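# Set nozzle ring to FULL, lock trigger, lay it down

## Task

Lift the hose nozzle and keep it airborne, touching only the grippers, while doing two things. First, rotate the spray ring on its front until the word "FULL" sits in line with the white arrow. Second, pull the trigger and rotate the side lock lever downward so the trigger stays pulled, then keep holding the nozzle aloft for a short while. Afterwards, set the nozzle down on the table lying on its side with the trigger still locked. If the nozzle touches anything other than the grippers while the ring is stuck between two click positions or the lock is only partly engaged, that step must be redone in the air: the ring turn starting from the word the ring originally showed, and the lock starting with the lever upright. Anything that stays in place only because the robot is holding it at the end does not count as done. Nothing may be placed or knocked off the table.

## Robot and tools

Robot: two arms, left_arm and right_arm, mounted on opposite sides of a table, each with a parallel gripper. The names are labels only and do not match left or right in any image. Objects may occasionally get a short push from outside; anything leaving the table is a failure.

Scene frame (shared by both arms): origin at the table centre, table surface at z = +0.020 m, +z upward, left_arm's base on the +y side. Result state lines give, per arm, end_effector_position (metres) and end_effector_quat_wxyz in this frame, plus linear (m/s) and angular (rad/s) velocities. The reported hand position can be slightly wrong, especially at long reach. The gripper's fingers point along its own +x axis and close along its own y axis; the reported point lies between the pads, about 3-4 cm short of the fingertips.

Tool execute_actions, argument "actions": a list holding zero or one item, plus optional "pictures" (boolean, pictures come by default).
- Empty list: no command, just returns the current state.
- Motion item: {"rows": [...], "steps": n}. n is 1 to 15 control steps of 1/30 s (default 15). Each row drives one step; if rows run out, the final row repeats. Every row is one flat list of exactly 14 numbers covering both arms, even if one arm stays still: left_arm waist, shoulder, elbow, wrist pitch, wrist yaw, wrist roll, opening, then the same seven for right_arm. Joint values are absolute target angles in radians (the same quantities printed under Joint positions), not offsets. Ranges per arm: waist -3.054 to 3.054, shoulder 0.000 to 3.142, elbow 0.000 to 2.356, wrist pitch -1.571 to 1.571, wrist yaw -1.571 to 1.571, wrist roll -3.142 to 3.142. Real joint ends may differ by up to 0.010 rad. A target beyond a range end by more than 0.010 rad, and beyond the joint's last reported angle, gets the whole call rejected (nothing is sent). Targets past the real end are clipped to it, and the result may print "joint sent to its limit" (possibly referring to an earlier motion still running); its absence does not prove room remains. Opening is an absolute value from -1 to 1: +1 fully open, about -0.80 where empty fingers touch, lower values add nothing more. Full open-to-close takes at least about 0.5 s.
- Wait item: {"steps": n} with no rows, n up to 300; it returns once n steps have passed since the previous result, counting your reply time.

Motion limits: each step, a joint's target is kept within a fixed lead of its measured angle (0.211 rad for waist, shoulder, elbow; 0.213 wrist pitch; 0.267 wrist yaw; 0.228 wrist roll). If an arm's targets would place the gripper over 70 mm from where it is, all that arm's targets are pulled back proportionally. So large moves need several calls. Friction can leave joints short of the target, worse at long reach, and tiny changes may not move at all; check Joint positions after each move. Between calls, arms keep heading to the last row sent until they have nearly stopped or a step is HELD; after that only a new action moves them further.

Result lines: Joint positions / Joint velocities list each arm's six joints (rad, rad/s) then pad gap (m, m/s; 0.088 m fully open). grip_measured is the measured opening on the command scale; each gripper has a fixed bias up to about 1 mm, and a firm squeeze reads up to about 3 mm (0.061) narrower than the pads truly are. To hold something, keep commanding roughly 0.07 below grip_measured; a smaller margin grips more lightly. Parts thinner than about 3 mm get proportionally less force. Pad force tops out around 34-49 N and can spike at first contact. grip_effort_n is the gripper motor's reported effort in newtons (negative closes, positive opens), capped near 83 N, with a per-arm offset (usually within 5.7 N), scale error and small noise; it stays non-zero at rest from friction and shows "n/a" with no data. "joint command not followed" means a clearance check altered or blocked some joint targets; the rest of the row still ran. HELD marks steps where all or part of your row was not sent.

Faults: contact torque reaching a joint's load limit (waist 16.8, shoulder 20.8, elbow 20.8, wrist pitch 5.49, wrist yaw 5.47, wrist roll 5.13 N m, held weight included) halts that arm for 10 s and drops the rest of the call. Holding loads heats motors, even while you think; MOTOR HOT appears from 50 °C, and at 95 °C an OVER-TEMPERATURE FAULT freezes the arm, which goes limp and unpowered (gripper too) if it has not cooled within 30-60 s. Avoid arm-to-arm collisions or pressing, which can end the scene; also avoid drops, slips, slams and hard shoves.

Cameras: cam_head_left, cam_head_right, cam_high, cam_low, cam_left_wrist, cam_right_wrist, each 672x504, pictures delivered in that order. Calibration (pinhole plus radial distortion, K, and T_world_to_cam mapping scene frame to camera) is given per camera; wrist camera poses follow their arm's joint readings, and results list cameras whose numbers changed. Expect small errors of a few degrees and millimetres.

Tool zoom_image: "camera" (one of the names above) and "region" [x0, y0, x1, y1] in pixels of that camera's latest image, origin top-left, at most 504 by 504; returns an enlarged view.

Tool finished_scene: "scene" is the number of the current scene; it ends and grades it irreversibly and begins the next one if any. The goal must hold on its own at that moment. Replying without any tool call ends everything.

Faster, smoother, lower-effort robot motion is preferred.

Each tool is called after "Request:" by a JSON object that holds its "op" and its "data", one argument or row to a line.

## Session

Request:
{"op": "execute_actions", "data": {
  "actions": []
}}

Scene clock: 0.00 s of 6400.00 s.
left_arm: end_effector_position=(-0.1418, +0.3872, +0.2582) grip_measured=+0.845 grip_effort_n=n/a end_effector_quat_wxyz=(-0.307, +0.250, -0.914, +0.095) end_effector_velocity=(+0.001, +0.000, -0.004) end_effector_angular_velocity=(+0.008, -0.009, +0.008) | right_arm: end_effector_position=(+0.0754, -0.1504, +0.3117) grip_measured=+0.818 grip_effort_n=n/a end_effector_quat_wxyz=(-0.400, +0.640, +0.562, -0.338) end_effector_velocity=(-0.002, -0.000, -0.002) end_effector_angular_velocity=(-0.008, -0.008, +0.019)
Joint positions: left_arm=[-0.731  0.389  0.629 -0.78  -0.074 -2.796  0.08 ] | right_arm=[-0.272  1.226  0.555  0.689  0.19  -2.043  0.079]
Joint velocities: left_arm=[-0.002 -0.002 -0.007 -0.007 -0.007 -0.007 -0.001] | right_arm=[-0.002 -0.002 -0.002 -0.007 -0.022 -0.007  0.   ]
Heat: left arm: hottest shoulder 35 °C (+0.0 °C/min); right arm: hottest shoulder 31 °C (+0.0 °C/min).
camera_calibration (this result's frames):
cam_left_wrist: T_world_to_cam=[[0.415474, -0.820165, 0.393332, 0.277079], [-0.39466, 0.227057, 0.890331, -0.339458], [-0.819527, -0.525142, -0.22935, 0.220571], [0, 0, 0, 1]] pos_world=[-0.0683258, 0.420158, 0.243833]
cam_right_wrist: T_world_to_cam=[[-0.462474, 0.0364193, 0.885885, -0.225641], [0.783763, -0.450343, 0.427675, -0.231897], [0.414528, 0.892112, 0.179728, 0.123245], [0, 0, 0, 1]] pos_world=[0.0263111, -0.206164, 0.276918]

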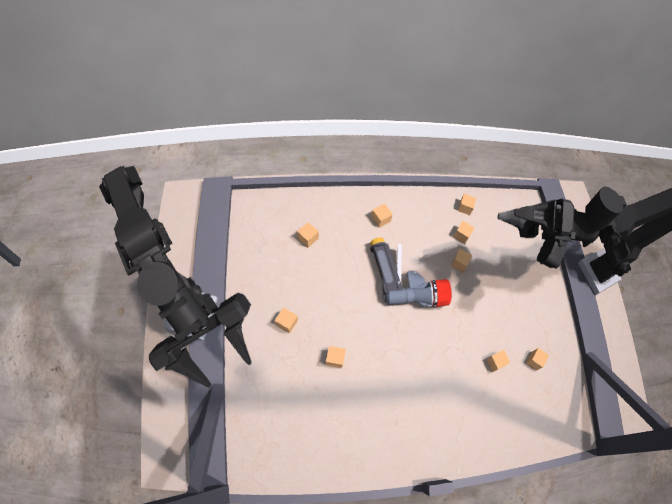

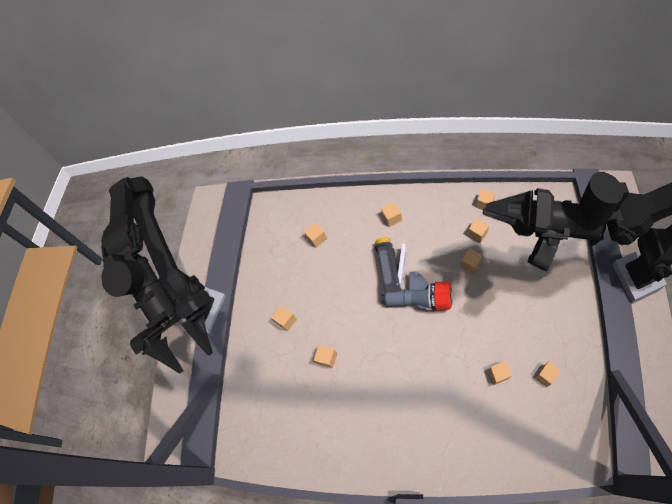

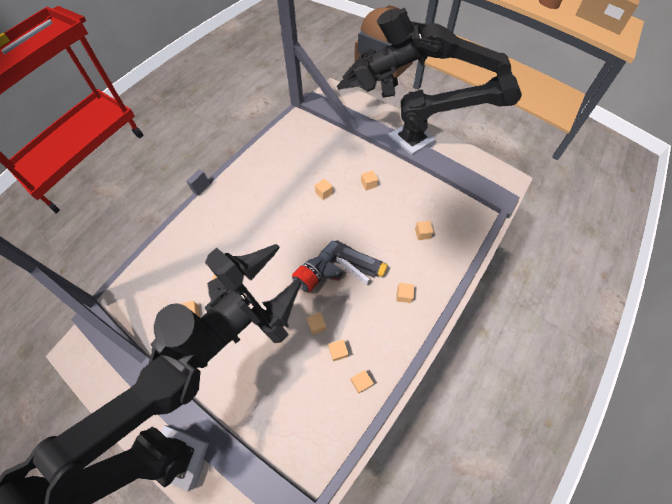

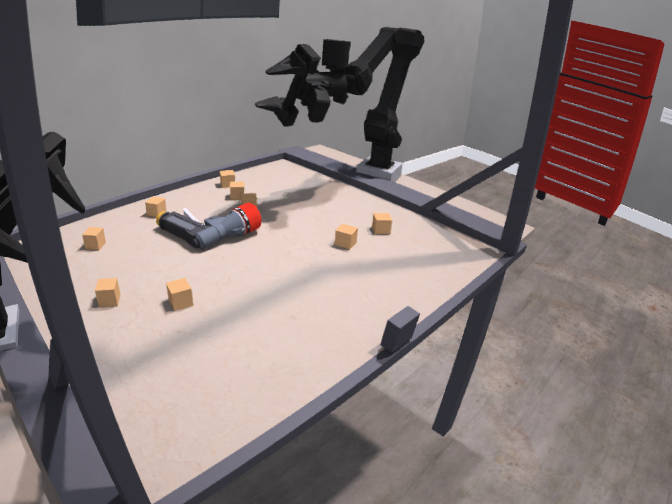

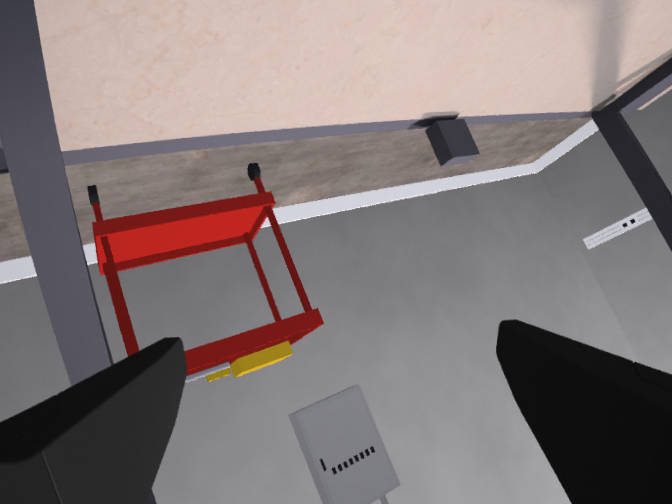

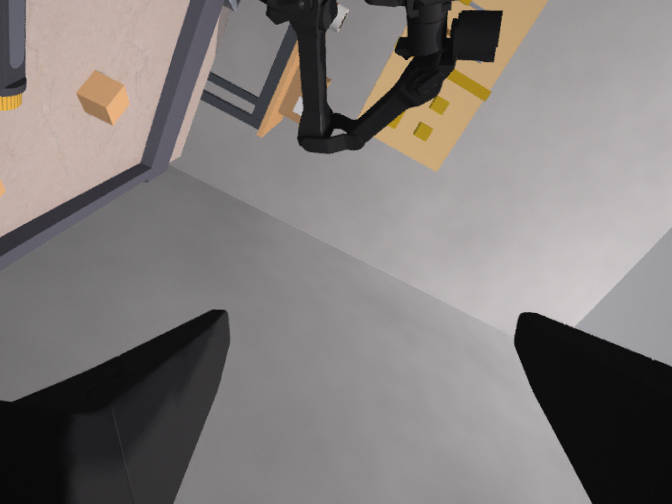

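Request:
{"op": "zoom_image", "data": {
  "camera": "cam_head_left",
  "region": [340, 200, 500, 330]
}}

Request:
{"op": "zoom_image", "data": {
  "camera": "cam_head_right",
  "region": [340, 200, 500, 330]
}}

Request:
{"op": "zoom_image", "data": {
  "camera": "cam_high",
  "region": [270, 210, 430, 330]
}}

Request:
{"op": "zoom_image", "data": {
  "camera": "cam_low",
  "region": [140, 180, 280, 270]
}}

Region (340, 200, 500, 330) of cam_head_left's 672x504 image, scaled by 3.150, with more detail than that image has; it fills the top 410 rows of this view, and the rest is white.

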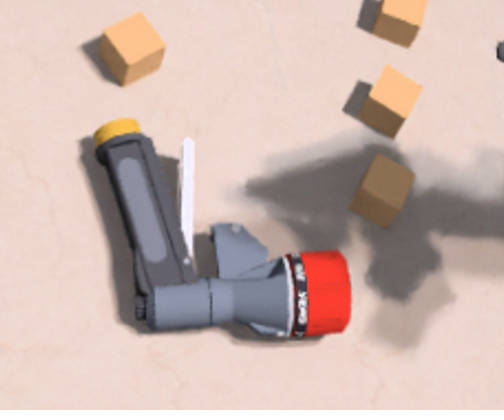

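Region (340, 200, 500, 330) of cam_head_right's 672x504 image, scaled by 3.150, with more detail than that image has; it fills the top 410 rows of this view, and the rest is white.

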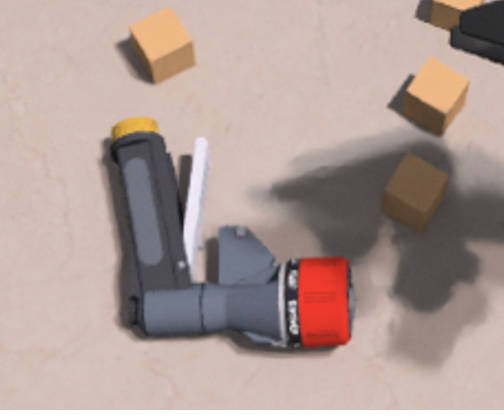

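Region (270, 210, 430, 330) of cam_high's 672x504 image, scaled by 3.150, with more detail than that image has; it fills the top 378 rows of this view, and the rest is white.

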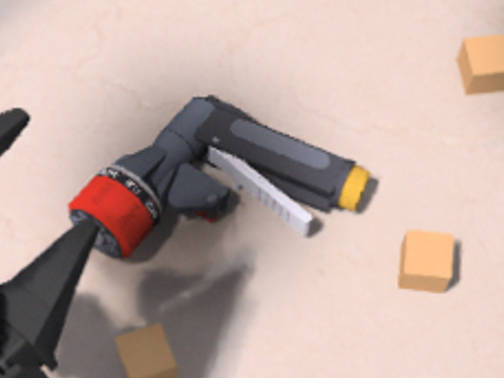

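Region (140, 180, 280, 270) of cam_low's 672x504 image, scaled by 3.600, with more detail than that image has; it fills the top 324 rows of this view, and the rest is white.

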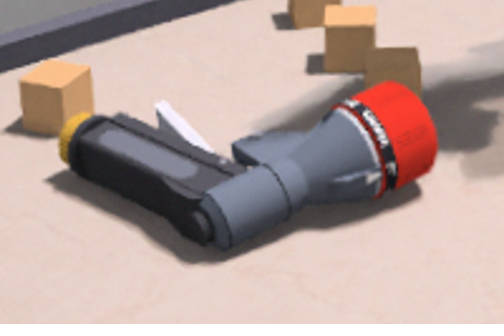

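Request:
{"op": "execute_actions", "data": {
  "actions": [
    {"rows": [[-0.703,0.432,0.664,-0.796,-0.072,-2.769,0.9,-0.271,1.235,0.573,0.658,0.186,-1.998,0.85],[-0.675,0.474,0.700,-0.811,-0.071,-2.741,0.95,-0.269,1.244,0.592,0.628,0.182,-1.952,0.9],[-0.647,0.517,0.735,-0.827,-0.069,-2.714,1,-0.268,1.254,0.610,0.597,0.177,-1.907,0.95],[-0.619,0.559,0.770,-0.842,-0.067,-2.687,1,-0.267,1.263,0.628,0.567,0.173,-1.861,1],[-0.591,0.602,0.806,-0.858,-0.066,-2.659,1,-0.265,1.272,0.646,0.536,0.169,-1.816,1],[-0.563,0.645,0.841,-0.874,-0.064,-2.632,1,-0.264,1.281,0.665,0.505,0.165,-1.771,1],[-0.535,0.687,0.876,-0.889,-0.063,-2.604,1,-0.263,1.290,0.683,0.475,0.160,-1.725,1],[-0.507,0.730,0.912,-0.905,-0.061,-2.577,1,-0.262,1.300,0.701,0.444,0.156,-1.680,1],[-0.479,0.773,0.947,-0.921,-0.059,-2.550,1,-0.260,1.309,0.719,0.413,0.152,-1.634,1],[-0.451,0.815,0.982,-0.936,-0.058,-2.522,1,-0.259,1.318,0.738,0.383,0.148,-1.589,1],[-0.423,0.858,1.018,-0.952,-0.056,-2.495,1,-0.258,1.327,0.756,0.352,0.144,-1.544,1],[-0.395,0.900,1.053,-0.967,-0.054,-2.468,1,-0.256,1.336,0.774,0.322,0.139,-1.498,1],[-0.366,0.943,1.088,-0.983,-0.053,-2.440,1,-0.255,1.346,0.793,0.291,0.135,-1.453,1],[-0.338,0.986,1.124,-0.999,-0.051,-2.413,1,-0.254,1.355,0.811,0.260,0.131,-1.407,1],[-0.310,1.028,1.159,-1.014,-0.049,-2.386,1,-0.252,1.364,0.829,0.230,0.127,-1.362,1]], "steps": 15}
  ],
  "pictures": false
}}

Request:
{"op": "execute_actions", "data": {
  "actions": [
    {"rows": [[-0.282,1.071,1.194,-1.030,-0.048,-2.358,1,-0.251,1.373,0.847,0.199,0.122,-1.317,1],[-0.254,1.114,1.230,-1.046,-0.046,-2.331,1,-0.250,1.382,0.866,0.168,0.118,-1.271,1],[-0.226,1.156,1.265,-1.061,-0.044,-2.304,1,-0.248,1.392,0.884,0.138,0.114,-1.226,1],[-0.198,1.199,1.300,-1.077,-0.043,-2.276,1,-0.247,1.401,0.902,0.107,0.110,-1.180,1],[-0.170,1.241,1.336,-1.092,-0.041,-2.249,1,-0.246,1.410,0.920,0.077,0.106,-1.135,1],[-0.142,1.284,1.371,-1.108,-0.040,-2.221,1,-0.244,1.419,0.939,0.046,0.101,-1.090,1],[-0.114,1.327,1.406,-1.124,-0.038,-2.194,1,-0.243,1.428,0.957,0.015,0.097,-1.044,1],[-0.086,1.369,1.442,-1.139,-0.036,-2.167,1,-0.242,1.438,0.975,-0.015,0.093,-0.999,1],[-0.058,1.412,1.477,-1.155,-0.035,-2.139,1,-0.241,1.447,0.993,-0.046,0.089,-0.953,1],[-0.030,1.455,1.512,-1.171,-0.033,-2.112,1,-0.239,1.456,1.012,-0.077,0.085,-0.908,1],[-0.002,1.497,1.548,-1.186,-0.031,-2.085,1,-0.238,1.465,1.030,-0.107,0.080,-0.863,1],[0.026,1.540,1.583,-1.202,-0.030,-2.057,1,-0.237,1.474,1.048,-0.138,0.076,-0.817,1],[0.054,1.582,1.618,-1.217,-0.028,-2.030,1,-0.235,1.484,1.067,-0.168,0.072,-0.772,1],[0.082,1.625,1.654,-1.233,-0.026,-2.003,1,-0.234,1.493,1.085,-0.199,0.068,-0.726,1],[0.110,1.668,1.689,-1.249,-0.025,-1.975,1,-0.233,1.502,1.103,-0.230,0.063,-0.681,1]], "steps": 15}
  ],
  "pictures": false
}}

Request:
{"op": "execute_actions", "data": {
  "actions": [
    {"rows": [[0.138,1.710,1.724,-1.264,-0.023,-1.948,1,-0.231,1.511,1.121,-0.260,0.059,-0.636,1],[0.166,1.753,1.760,-1.280,-0.022,-1.920,1,-0.230,1.520,1.140,-0.291,0.055,-0.590,1],[0.194,1.795,1.795,-1.295,-0.020,-1.893,1,-0.229,1.530,1.158,-0.321,0.051,-0.545,1],[0.222,1.838,1.830,-1.311,-0.018,-1.866,1,-0.227,1.539,1.176,-0.352,0.047,-0.499,1],[0.250,1.881,1.866,-1.327,-0.017,-1.838,1,-0.226,1.548,1.194,-0.383,0.042,-0.454,1],[0.278,1.923,1.901,-1.342,-0.015,-1.811,1,-0.225,1.557,1.213,-0.413,0.038,-0.409,1],[0.306,1.966,1.936,-1.358,-0.013,-1.784,1,-0.224,1.566,1.231,-0.444,0.034,-0.363,1],[0.335,2.009,1.972,-1.374,-0.012,-1.756,1,-0.222,1.576,1.249,-0.475,0.030,-0.318,1],[0.363,2.051,2.007,-1.389,-0.010,-1.729,1,-0.221,1.585,1.268,-0.505,0.025,-0.272,1],[0.391,2.094,2.042,-1.405,-0.008,-1.702,1,-0.220,1.594,1.286,-0.536,0.021,-0.227,1],[0.419,2.136,2.078,-1.420,-0.007,-1.674,1,-0.218,1.603,1.304,-0.566,0.017,-0.182,1],[0.447,2.179,2.113,-1.436,-0.005,-1.647,1,-0.217,1.612,1.322,-0.597,0.013,-0.136,1],[0.475,2.222,2.148,-1.452,-0.003,-1.620,1,-0.216,1.622,1.341,-0.628,0.009,-0.091,1],[0.503,2.264,2.184,-1.467,-0.002,-1.592,1,-0.214,1.631,1.359,-0.658,0.004,-0.045,1],[0.531,2.307,2.219,-1.483,0,-1.565,1,-0.213,1.640,1.377,-0.689,0,0,1]], "steps": 15}
  ],
  "pictures": false
}}

Request:
{"op": "execute_actions", "data": {
  "actions": [
    {"steps": 20}
  ]
}}

Scene clock: 90.07 s of 6400.00 s.
left_arm: end_effector_position=(-0.1309, +0.2984, +0.2983) grip_measured=+1.000 grip_effort_n=17.0 end_effector_quat_wxyz=(-0.490, +0.277, -0.818, +0.116) end_effector_velocity=(+0.046, -0.255, +0.055) end_effector_angular_velocity=(+0.220, -0.815, +0.204) | right_arm: end_effector_position=(+0.0607, -0.1186, +0.2896) grip_measured=+0.977 grip_effort_n=14.7 end_effector_quat_wxyz=(+0.475, -0.560, -0.393, +0.553) end_effector_velocity=(-0.035, +0.059, -0.047) end_effector_angular_velocity=(-0.505, +1.297, -0.191)
Joint positions: left_arm=[-0.376  0.927  1.072 -0.977 -0.057 -2.452  0.088] | right_arm=[-0.258  1.333  0.779  0.302  0.142 -1.468  0.087]
Joint velocities: left_arm=[ 0.818  1.238  1.028 -0.418  0.037  0.799  0.   ] | right_arm=[ 0.037  0.271  0.545 -0.886 -0.11   1.355  0.001]
Heat: left arm: hottest elbow 33 °C (+0.0 °C/min); right arm: hottest wrist pitch 36 °C (+2.0 °C/min).
Steps of this call (steps 1 to 90: nothing new was sent; then 86.57 s passed at rest; steps 91 to 105: all 15 steps of this action). Readings (joint positions):
91: left_arm=[-0.726 0.396 0.633 -0.785 -0.074 -2.792] | right_arm=[-0.272 1.226 0.556 0.685 0.190 -2.034]
92: left_arm=[-0.713 0.412 0.646 -0.796 -0.074 -2.779] | right_arm=[-0.272 1.227 0.562 0.668 0.190 -2.011]
94: left_arm=[-0.672 0.475 0.693 -0.816 -0.073 -2.740] | right_arm=[-0.272 1.237 0.586 0.624 0.187 -1.946]
98: left_arm=[-0.570 0.632 0.826 -0.869 -0.069 -2.641] | right_arm=[-0.267 1.270 0.653 0.513 0.171 -1.780]
105: the state above

Scene clock: 90.57 s of 6400.00 s.
left_arm: end_effector_position=(-0.0676, +0.1589, +0.2864) grip_measured=+1.000 grip_effort_n=17.0 end_effector_quat_wxyz=(-0.649, +0.217, -0.727, +0.054) end_effector_velocity=(+0.222, -0.273, -0.105) end_effector_angular_velocity=(+0.621, -0.437, +0.056) | right_arm: end_effector_position=(+0.0418, -0.1027, +0.2653) grip_measured=+0.978 grip_effort_n=14.2 end_effector_quat_wxyz=(+0.542, -0.459, -0.092, +0.698) end_effector_velocity=(-0.037, +0.009, -0.036) end_effector_angular_velocity=(-0.602, +1.135, -0.548)
Joint positions: left_arm=[ 0.041  1.562  1.602 -1.21  -0.032 -2.042  0.088] | right_arm=[-0.238  1.469  1.053 -0.157  0.079 -0.788  0.087]
Joint velocities: left_arm=[ 0.838  1.282  1.077 -0.476  0.051  0.828  0.   ] | right_arm=[ 0.032  0.266  0.545 -0.886 -0.154  1.311  0.   ]
Heat: left arm: hottest elbow 33 °C (+0.0 °C/min); right arm: hottest wrist pitch 36 °C (+2.0 °C/min).
Steps of this call (steps 1 to 15: all 15 steps of this action). Readings (joint positions):
1: left_arm=[-0.348 0.969 1.107 -0.992 -0.055 -2.425] | right_arm=[-0.256 1.342 0.798 0.271 0.138 -1.422]
2: left_arm=[-0.320 1.011 1.142 -1.008 -0.053 -2.398] | right_arm=[-0.255 1.351 0.816 0.240 0.134 -1.377]
4: left_arm=[-0.265 1.096 1.213 -1.039 -0.050 -2.343] | right_arm=[-0.253 1.369 0.853 0.179 0.126 -1.286]
8: left_arm=[-0.153 1.265 1.355 -1.101 -0.043 -2.234] | right_arm=[-0.247 1.406 0.926 0.057 0.108 -1.105]
15: the state above

Scene clock: 91.07 s of 6400.00 s.
left_arm: end_effector_position=(+0.0894, +0.0653, +0.1930) grip_measured=+1.000 grip_effort_n=16.5 end_effector_quat_wxyz=(-0.706, +0.106, -0.698, -0.063) end_effector_velocity=(+0.378, -0.064, -0.259) end_effector_angular_velocity=(+0.684, +0.111, +0.024) | right_arm: end_effector_position=(+0.0248, -0.1109, +0.2486) grip_measured=+0.979 grip_effort_n=13.3 end_effector_quat_wxyz=(+0.591, -0.356, +0.251, +0.679) end_effector_velocity=(-0.033, -0.035, -0.020) end_effector_angular_velocity=(-0.700, +0.868, -0.926)
Joint positions: left_arm=[ 0.462  2.2    2.133 -1.444 -0.008 -1.631  0.088] | right_arm=[-0.219  1.606  1.327 -0.616  0.016 -0.107  0.087]
Joint velocities: left_arm=[ 0.838  1.272  1.062 -0.476  0.037  0.813  0.   ] | right_arm=[ 0.042  0.276  0.549 -0.901 -0.125  1.341 -0.   ]
Heat: left arm: hottest elbow 33 °C (+0.0 °C/min); right arm: hottest wrist pitch 36 °C (+2.0 °C/min).
Steps of this call (steps 1 to 15: all 15 steps of this action). Readings (joint positions):
1: left_arm=[0.069 1.604 1.637 -1.225 -0.030 -2.015] | right_arm=[-0.237 1.478 1.072 -0.188 0.075 -0.742]
2: left_arm=[0.097 1.647 1.673 -1.242 -0.029 -1.987] | right_arm=[-0.235 1.488 1.090 -0.219 0.071 -0.696]
4: left_arm=[0.153 1.732 1.744 -1.272 -0.026 -1.933] | right_arm=[-0.233 1.506 1.127 -0.280 0.062 -0.605]
8: left_arm=[0.265 1.902 1.885 -1.335 -0.019 -1.823] | right_arm=[-0.228 1.543 1.199 -0.402 0.045 -0.424]
15: the state above

Scene clock: 91.73 s of 6400.00 s.
left_arm: end_effector_position=(+0.1203, +0.0630, +0.1691) grip_measured=+1.000 grip_effort_n=16.5 end_effector_quat_wxyz=(-0.703, +0.087, -0.700, -0.088) end_effector_velocity=(+0.001, +0.006, -0.002) end_effector_angular_velocity=(+0.031, -0.015, +0.005) | right_arm: end_effector_position=(+0.0224, -0.1141, +0.2471) grip_measured=+0.979 grip_effort_n=13.3 end_effector_quat_wxyz=(+0.596, -0.341, +0.301, +0.662) end_effector_velocity=(+0.000, -0.005, -0.003) end_effector_angular_velocity=(-0.023, +0.008, -0.004)
Joint positions: left_arm=[ 0.531  2.303  2.212 -1.481 -0.004 -1.571  0.088] | right_arm=[-0.216  1.626  1.368 -0.685  0.006 -0.005  0.087]
Joint velocities: left_arm=[-0.002  0.002 -0.002 -0.022 -0.022 -0.007  0.   ] | right_arm=[-0.002 -0.002 -0.002 -0.022 -0.007  0.007 -0.   ]
Heat: left arm: hottest elbow 33 °C (+0.0 °C/min); right arm: hottest wrist pitch 36 °C (+2.0 °C/min).
Steps of this call (steps 1 to 20: the robot went on to your last target). Readings (joint positions):
1: left_arm=[0.489 2.234 2.160 -1.451 -0.007 -1.611] | right_arm=[-0.218 1.614 1.341 -0.638 0.013 -0.074]
2: left_arm=[0.511 2.260 2.175 -1.458 -0.007 -1.598] | right_arm=[-0.217 1.618 1.351 -0.652 0.010 -0.052]
4: left_arm=[0.537 2.292 2.186 -1.474 -0.007 -1.584] | right_arm=[-0.216 1.623 1.360 -0.670 0.008 -0.027]
8: left_arm=[0.539 2.303 2.200 -1.480 -0.005 -1.573] | right_arm=[-0.216 1.626 1.366 -0.682 0.007 -0.010]
20: the state above
camera_calibration (this result's frames):
cam_left_wrist: T_world_to_cam=[[0.202208, -0.977247, 0.064029, 0.0285846], [-0.938135, -0.174519, 0.299076, 0.107547], [-0.281096, -0.120543, -0.952079, 0.276637], [0, 0, 0, 1]] pos_world=[0.172876, 0.08005, 0.229385]
cam_right_wrist: T_world_to_cam=[[0.993592, 0.109901, 0.0264077, -0.00612283], [0.112841, -0.951023, -0.287788, -0.0116952], [-0.00651374, 0.288923, -0.95733, 0.345962], [0, 0, 0, 1]] pos_world=[0.00965679, -0.110406, 0.327996]

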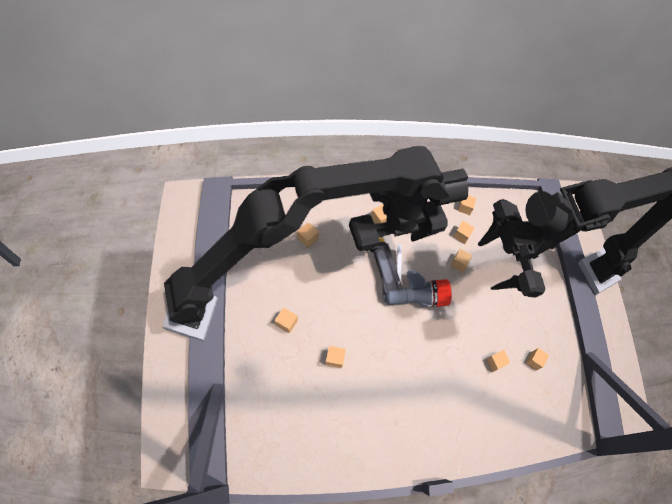

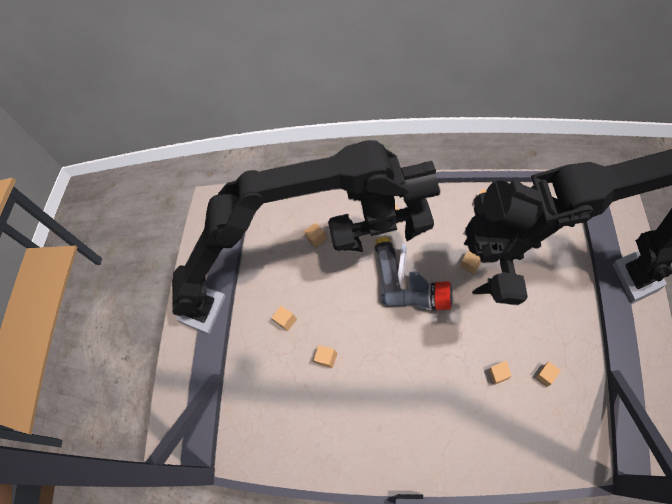

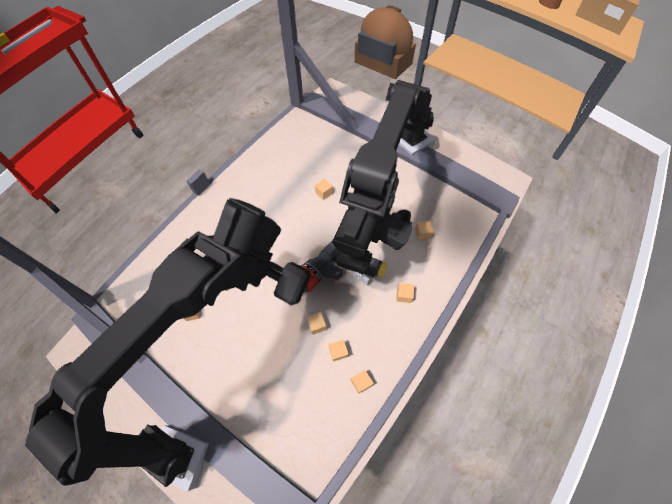

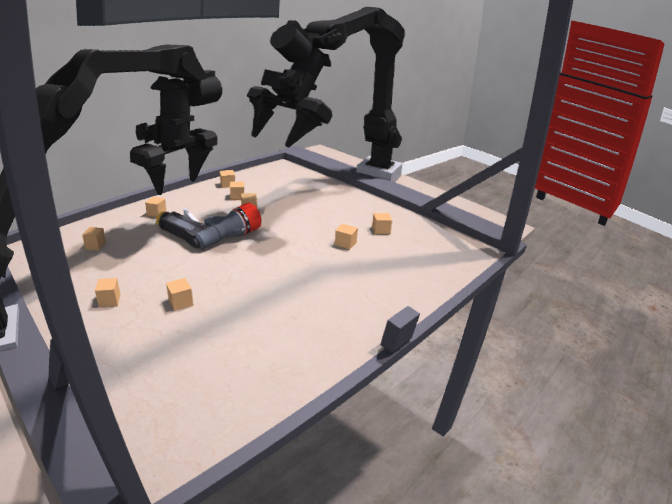

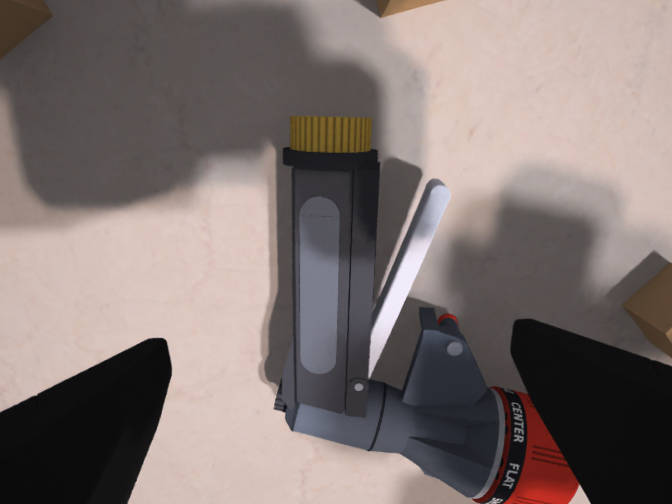

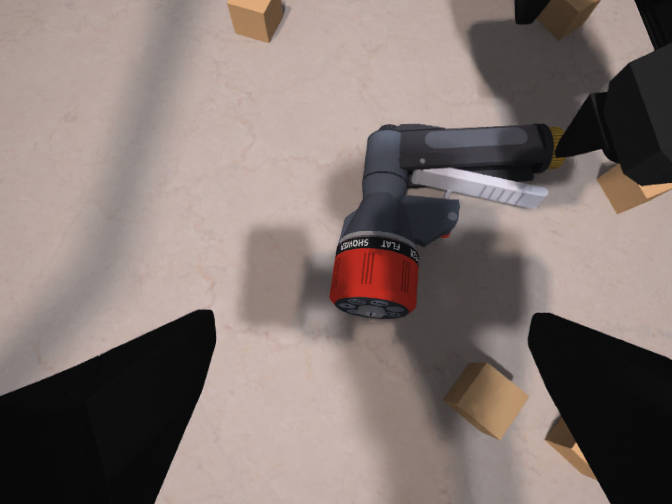

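Request:
{"op": "execute_actions", "data": {
  "actions": [
    {"rows": [[0.533,2.312,2.208,-1.468,0,-1.559,1,-0.213,1.640,1.377,-0.689,0,0,1],[0.536,2.316,2.198,-1.453,0,-1.553,1,-0.213,1.640,1.377,-0.689,0,0,1],[0.538,2.321,2.187,-1.437,0,-1.547,1,-0.213,1.640,1.377,-0.689,0,0,1],[0.541,2.325,2.176,-1.422,0,-1.541,1,-0.213,1.640,1.377,-0.689,0,0,1],[0.543,2.330,2.166,-1.407,0,-1.535,1,-0.213,1.640,1.377,-0.689,0,0,1],[0.546,2.334,2.155,-1.392,0,-1.529,1,-0.213,1.640,1.377,-0.689,0,0,1],[0.548,2.339,2.144,-1.377,0,-1.523,1,-0.213,1.640,1.377,-0.689,0,0,1],[0.551,2.343,2.134,-1.361,0,-1.517,1,-0.213,1.640,1.377,-0.689,0,0,1],[0.553,2.348,2.123,-1.346,0,-1.511,1,-0.213,1.640,1.377,-0.689,0,0,1],[0.556,2.352,2.112,-1.331,0,-1.505,1,-0.213,1.640,1.377,-0.689,0,0,1],[0.558,2.357,2.102,-1.316,0,-1.499,1,-0.213,1.640,1.377,-0.689,0,0,1],[0.561,2.361,2.091,-1.301,0,-1.493,1,-0.213,1.640,1.377,-0.689,0,0,1],[0.563,2.366,2.080,-1.285,0,-1.487,1,-0.213,1.640,1.377,-0.689,0,0,1],[0.566,2.371,2.070,-1.270,0,-1.480,1,-0.213,1.640,1.377,-0.689,0,0,1],[0.569,2.377,2.059,-1.253,0,-1.473,1,-0.213,1.640,1.377,-0.689,0,0,1]], "steps": 15}
  ],
  "pictures": false
}}

Request:
{"op": "execute_actions", "data": {
  "actions": [
    {"steps": 15}
  ]
}}

Scene clock: 118.93 s of 6400.00 s.
left_arm: end_effector_position=(+0.1373, +0.0511, +0.1165) grip_measured=+1.000 grip_effort_n=16.5 end_effector_quat_wxyz=(-0.706, +0.076, -0.701, -0.065) end_effector_velocity=(+0.039, -0.013, -0.144) end_effector_angular_velocity=(+0.006, -0.009, -0.112) | right_arm: end_effector_position=(+0.0224, -0.1141, +0.2471) grip_measured=+0.979 grip_effort_n=13.7 end_effector_quat_wxyz=(+0.596, -0.341, +0.301, +0.662) end_effector_velocity=(+0.000, -0.001, +0.001) end_effector_angular_velocity=(-0.003, +0.001, +0.008)
Joint positions: left_arm=[ 0.56   2.353  2.089 -1.291 -0.004 -1.493  0.088] | right_arm=[-0.216  1.626  1.368 -0.685  0.006 -0.005  0.087]
Joint velocities: left_arm=[ 0.071  0.144 -0.32   0.462 -0.007  0.183  0.   ] | right_arm=[-0.002 -0.002  0.002 -0.007 -0.007 -0.007 -0.   ]
Heat: left arm: hottest shoulder 40 °C (+8.0 °C/min); right arm: hottest elbow 34 °C (-1.0 °C/min).
Steps of this call (steps 1 to 15: the robot went on to your last target; steps 16 to 90: nothing new was sent; then 23.70 s passed at rest; steps 91 to 105: all 15 steps of this action). Readings (joint positions):
91: left_arm=[0.531 2.303 2.212 -1.481 -0.004 -1.569] | right_arm=[-0.216 1.626 1.368 -0.685 0.006 -0.005]
92: left_arm=[0.531 2.303 2.211 -1.476 -0.004 -1.566] | right_arm=[-0.216 1.626 1.368 -0.685 0.006 -0.005]
94: left_arm=[0.532 2.303 2.202 -1.450 -0.004 -1.557] | right_arm=[-0.216 1.626 1.368 -0.685 0.006 -0.005]
98: left_arm=[0.541 2.313 2.167 -1.396 -0.004 -1.535] | right_arm=[-0.216 1.626 1.368 -0.685 0.006 -0.005]
105: the state above

Scene clock: 119.43 s of 6400.00 s.
left_arm: end_effector_position=(+0.1411, +0.0507, +0.1036) grip_measured=+1.000 grip_effort_n=16.5 end_effector_quat_wxyz=(-0.706, +0.072, -0.702, -0.064) end_effector_velocity=(+0.000, -0.001, +0.000) end_effector_angular_velocity=(-0.005, -0.009, +0.005) | right_arm: end_effector_position=(+0.0224, -0.1141, +0.2471) grip_measured=+0.979 grip_effort_n=13.3 end_effector_quat_wxyz=(+0.596, -0.341, +0.301, +0.662) end_effector_velocity=(-0.000, +0.001, +0.001) end_effector_angular_velocity=(+0.007, +0.002, +0.008)
Joint positions: left_arm=[ 0.568  2.369  2.064 -1.256 -0.004 -1.479  0.088] | right_arm=[-0.216  1.626  1.368 -0.685  0.006 -0.005  0.087]
Joint velocities: left_arm=[-0.002 -0.002 -0.002  0.007 -0.007 -0.007  0.   ] | right_arm=[-0.002 -0.002 -0.002  0.007 -0.007 -0.007 -0.   ]
Heat: left arm: hottest shoulder 40 °C (+8.1 °C/min); right arm: hottest elbow 34 °C (-1.0 °C/min).
Steps of this call (steps 1 to 15: the robot went on to your last target). Readings (joint positions):
1: left_arm=[0.563 2.358 2.081 -1.279 -0.004 -1.488] | right_arm=[-0.216 1.626 1.368 -0.685 0.006 -0.005]
2: left_arm=[0.565 2.362 2.075 -1.271 -0.004 -1.485] | right_arm=[-0.216 1.626 1.368 -0.685 0.006 -0.005]
4: left_arm=[0.567 2.367 2.067 -1.264 -0.004 -1.482] | right_arm=[-0.216 1.626 1.368 -0.685 0.006 -0.005]
8: left_arm=[0.568 2.369 2.065 -1.257 -0.004 -1.479] | right_arm=[-0.216 1.626 1.368 -0.685 0.006 -0.005]
15: the state above
camera_calibration (this result's frames):
cam_left_wrist: T_world_to_cam=[[0.148021, -0.986078, 0.0757641, 0.0234291], [-0.947266, -0.119345, 0.297395, 0.143136], [-0.284212, -0.115789, -0.951744, 0.218839], [0, 0, 0, 1]] pos_world=[0.194317, 0.0655248, 0.163936]
cam_right_wrist: T_world_to_cam=[[0.993631, 0.109594, 0.0261839, -0.00610338], [0.112483, -0.951064, -0.287792, -0.0116907], [-0.0066378, 0.288905, -0.957335, 0.345964], [0, 0, 0, 1]] pos_world=[0.00967596, -0.1104, 0.327999]

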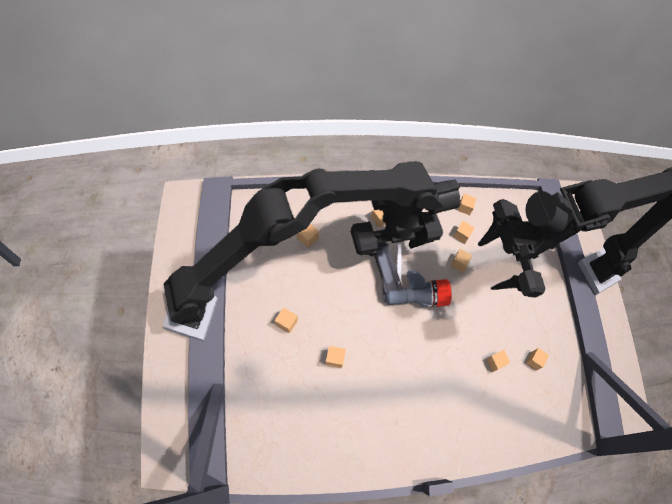

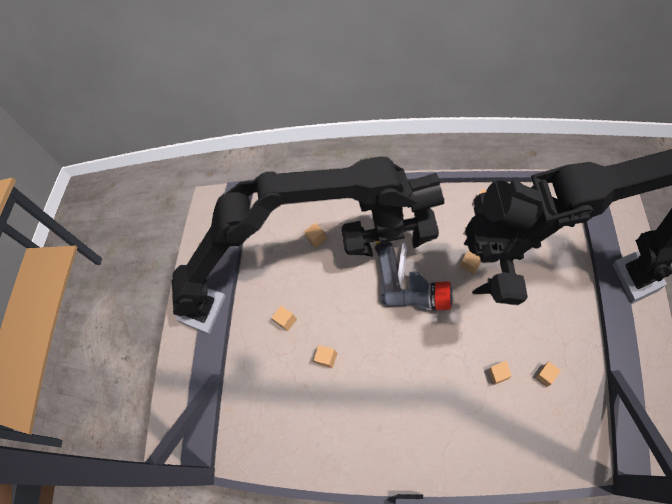

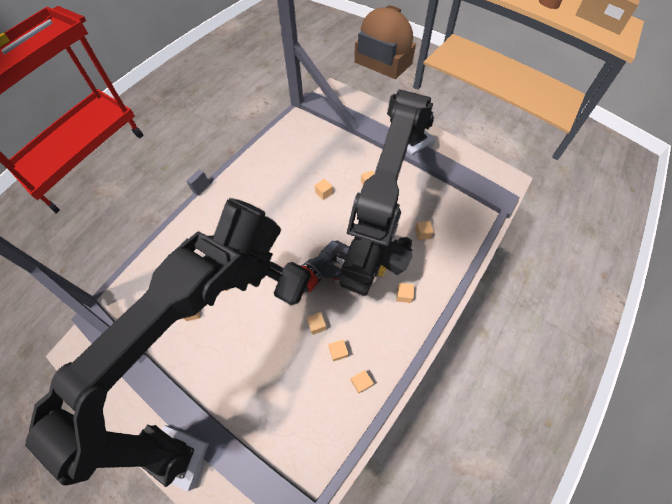

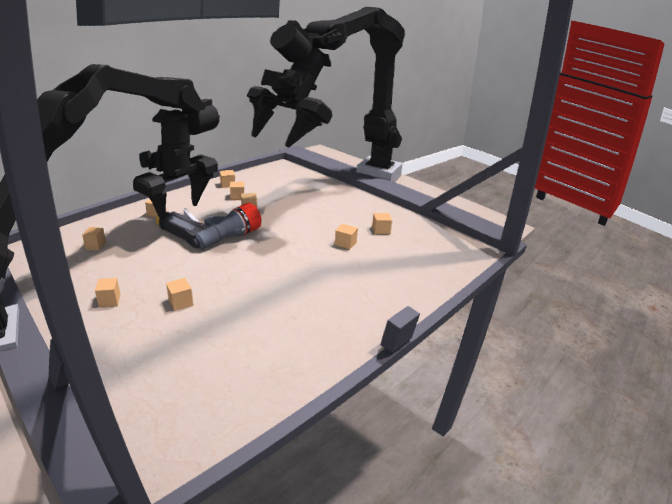

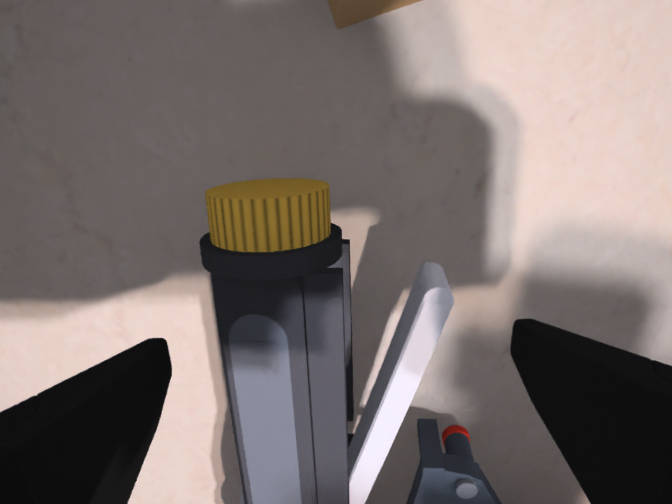

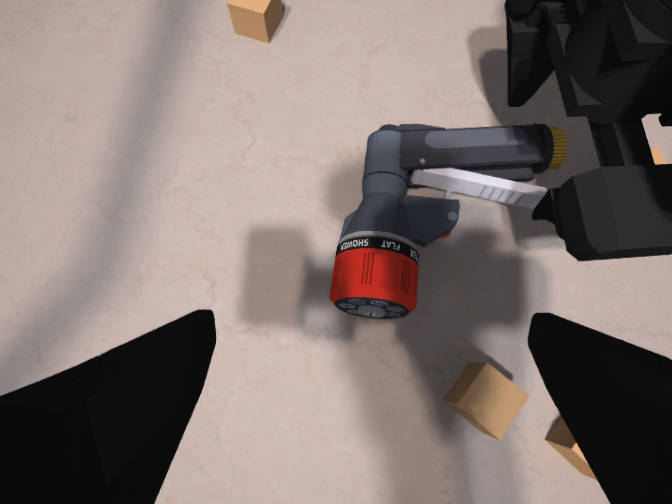

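Request:
{"op": "execute_actions", "data": {
  "actions": [
    {"rows": [[0.569,2.378,2.051,-1.245,0,-1.473,1,-0.213,1.640,1.377,-0.689,0,0,1],[0.569,2.379,2.044,-1.238,0,-1.473,1,-0.213,1.640,1.377,-0.689,0,0,1],[0.570,2.380,2.036,-1.230,0,-1.473,1,-0.213,1.640,1.377,-0.689,0,0,1],[0.570,2.380,2.029,-1.222,0,-1.473,1,-0.213,1.640,1.377,-0.689,0,0,1],[0.570,2.381,2.021,-1.214,0,-1.473,1,-0.213,1.640,1.377,-0.689,0,0,1],[0.571,2.382,2.013,-1.207,0,-1.473,1,-0.213,1.640,1.377,-0.689,0,0,1],[0.571,2.383,2.006,-1.199,0,-1.473,1,-0.213,1.640,1.377,-0.689,0,0,1],[0.571,2.384,1.998,-1.191,0,-1.473,1,-0.213,1.640,1.377,-0.689,0,0,1],[0.571,2.385,1.991,-1.183,0,-1.473,1,-0.213,1.640,1.377,-0.689,0,0,1],[0.571,2.386,1.983,-1.176,0,-1.473,1,-0.213,1.640,1.377,-0.689,0,0,1],[0.571,2.387,1.975,-1.168,0,-1.473,1,-0.213,1.640,1.377,-0.689,0,0,1],[0.571,2.388,1.968,-1.160,0,-1.473,1,-0.213,1.640,1.377,-0.689,0,0,1],[0.571,2.389,1.960,-1.152,0,-1.473,1,-0.213,1.640,1.377,-0.689,0,0,1],[0.571,2.390,1.953,-1.145,0,-1.473,1,-0.213,1.640,1.377,-0.689,0,0,1],[0.571,2.390,1.945,-1.137,0,-1.473,1,-0.213,1.640,1.377,-0.689,0,0,1]], "steps": 15}
  ],
  "pictures": false
}}

Request:
{"op": "execute_actions", "data": {
  "actions": [
    {"steps": 15}
  ]
}}

Scene clock: 135.87 s of 6400.00 s.
left_arm: end_effector_position=(+0.1408, +0.0529, +0.0775) grip_measured=+1.000 grip_effort_n=16.5 end_effector_quat_wxyz=(-0.706, +0.071, -0.702, -0.065) end_effector_velocity=(-0.002, +0.016, -0.070) end_effector_angular_velocity=(+0.051, -0.008, +0.005) | right_arm: end_effector_position=(+0.0224, -0.1141, +0.2471) grip_measured=+0.979 grip_effort_n=13.3 end_effector_quat_wxyz=(+0.596, -0.341, +0.301, +0.662) end_effector_velocity=(+0.000, -0.002, +0.001) end_effector_angular_velocity=(-0.003, +0.001, +0.008)
Joint positions: left_arm=[ 0.569  2.374  1.969 -1.157 -0.004 -1.479  0.088] | right_arm=[-0.216  1.626  1.368 -0.685  0.006 -0.005  0.087]
Joint velocities: left_arm=[-0.002  0.027 -0.232  0.212 -0.022 -0.007  0.   ] | right_arm=[-0.002 -0.007 -0.002 -0.007 -0.007 -0.007 -0.   ]
Heat: left arm: hottest shoulder 42 °C (+10.0 °C/min); right arm: hottest elbow 35 °C (-1.0 °C/min).
Steps of this call (steps 1 to 15: the robot went on to your last target; steps 16 to 90: nothing new was sent; then 12.93 s passed at rest; steps 91 to 105: all 15 steps of this action). Readings (joint positions):
91: left_arm=[0.568 2.369 2.063 -1.253 -0.004 -1.479] | right_arm=[-0.216 1.626 1.368 -0.685 0.006 -0.005]
92: left_arm=[0.568 2.369 2.060 -1.249 -0.004 -1.479] | right_arm=[-0.216 1.626 1.368 -0.685 0.006 -0.005]
94: left_arm=[0.568 2.369 2.051 -1.237 -0.004 -1.479] | right_arm=[-0.216 1.626 1.368 -0.685 0.006 -0.005]
98: left_arm=[0.568 2.369 2.022 -1.210 -0.004 -1.479] | right_arm=[-0.216 1.626 1.368 -0.685 0.006 -0.005]
105: the state above

Scene clock: 136.37 s of 6400.00 s.
left_arm: end_effector_position=(+0.1404, +0.0542, +0.0708) grip_measured=+1.000 grip_effort_n=16.5 end_effector_quat_wxyz=(-0.705, +0.069, -0.702, -0.067) end_effector_velocity=(+0.002, -0.000, +0.000) end_effector_angular_velocity=(-0.005, -0.009, +0.024) | right_arm: end_effector_position=(+0.0224, -0.1141, +0.2471) grip_measured=+0.979 grip_effort_n=13.3 end_effector_quat_wxyz=(+0.596, -0.341, +0.301, +0.662) end_effector_velocity=(+0.004, -0.002, +0.001) end_effector_angular_velocity=(-0.001, -0.019, +0.006)
Joint positions: left_arm=[ 0.569  2.379  1.952 -1.139 -0.004 -1.479  0.088] | right_arm=[-0.216  1.626  1.368 -0.685  0.006 -0.005  0.087]
Joint velocities: left_arm=[ 0.002 -0.002 -0.002  0.007 -0.007 -0.022  0.   ] | right_arm=[-0.007 -0.007 -0.002 -0.007  0.007 -0.022 -0.   ]
Heat: left arm: hottest shoulder 42 °C (+10.1 °C/min); right arm: hottest elbow 35 °C (-1.0 °C/min).
Steps of this call (steps 1 to 15: the robot went on to your last target). Readings (joint positions):
1: left_arm=[0.569 2.375 1.963 -1.151 -0.004 -1.479] | right_arm=[-0.216 1.626 1.368 -0.685 0.006 -0.005]
2: left_arm=[0.569 2.376 1.959 -1.148 -0.004 -1.479] | right_arm=[-0.216 1.626 1.368 -0.685 0.006 -0.005]
4: left_arm=[0.569 2.378 1.954 -1.144 -0.004 -1.479] | right_arm=[-0.216 1.626 1.368 -0.685 0.006 -0.005]
8: left_arm=[0.569 2.379 1.952 -1.140 -0.004 -1.479] | right_arm=[-0.216 1.626 1.368 -0.685 0.006 -0.005]
15: the state above
camera_calibration (this result's frames):
cam_left_wrist: T_world_to_cam=[[0.148913, -0.986441, 0.0689784, 0.0297939], [-0.946599, -0.122031, 0.298427, 0.152665], [-0.285964, -0.109735, -0.951937, 0.187786], [0, 0, 0, 1]] pos_world=[0.193776, 0.0686264, 0.131146]
cam_right_wrist: T_world_to_cam=[[0.993631, 0.109594, 0.0261839, -0.00610338], [0.112483, -0.951064, -0.287792, -0.0116907], [-0.0066378, 0.288905, -0.957335, 0.345964], [0, 0, 0, 1]] pos_world=[0.00967596, -0.1104, 0.327999]

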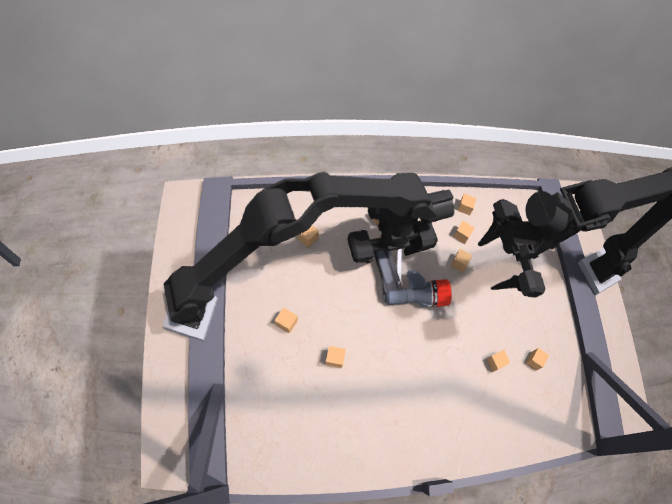

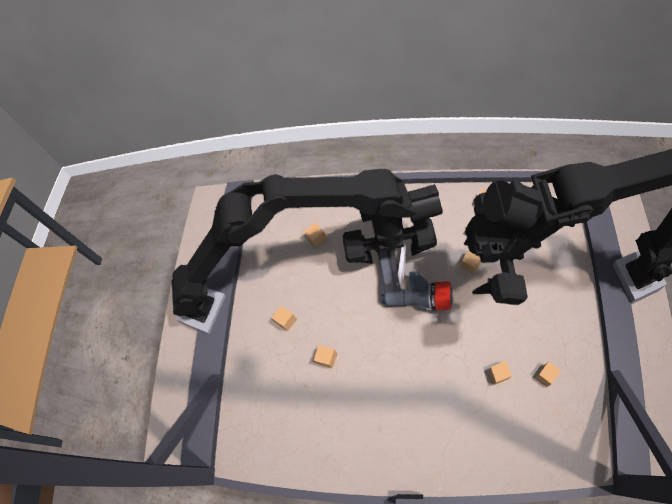

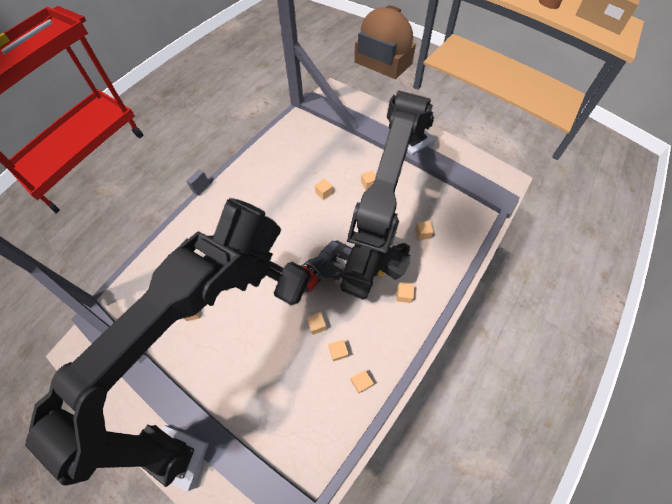

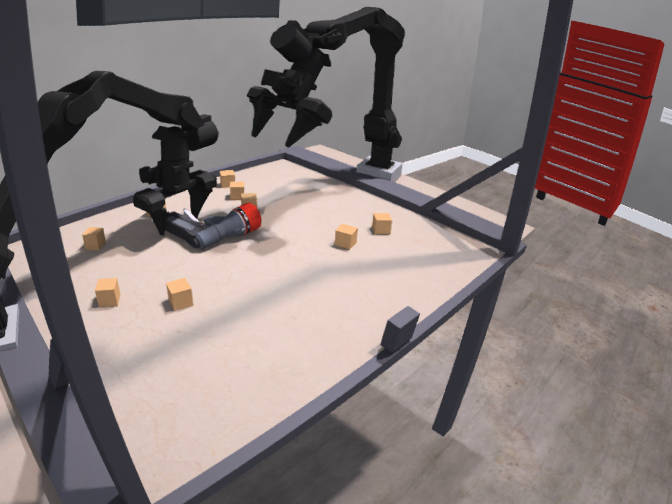

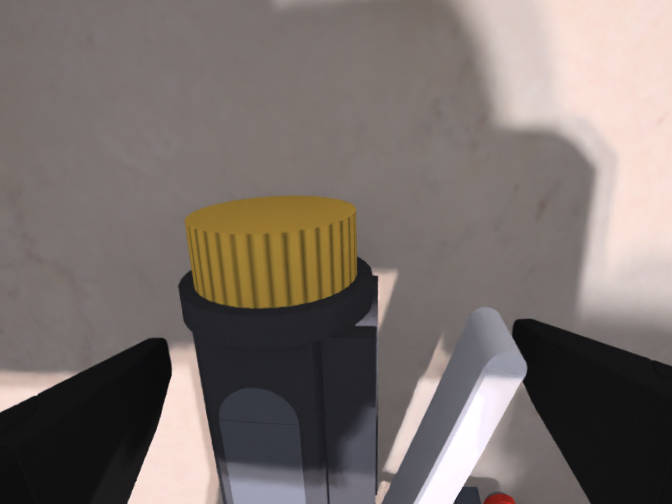

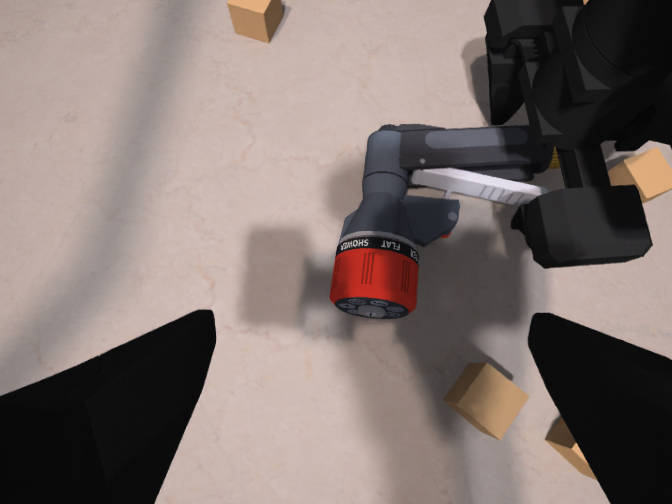

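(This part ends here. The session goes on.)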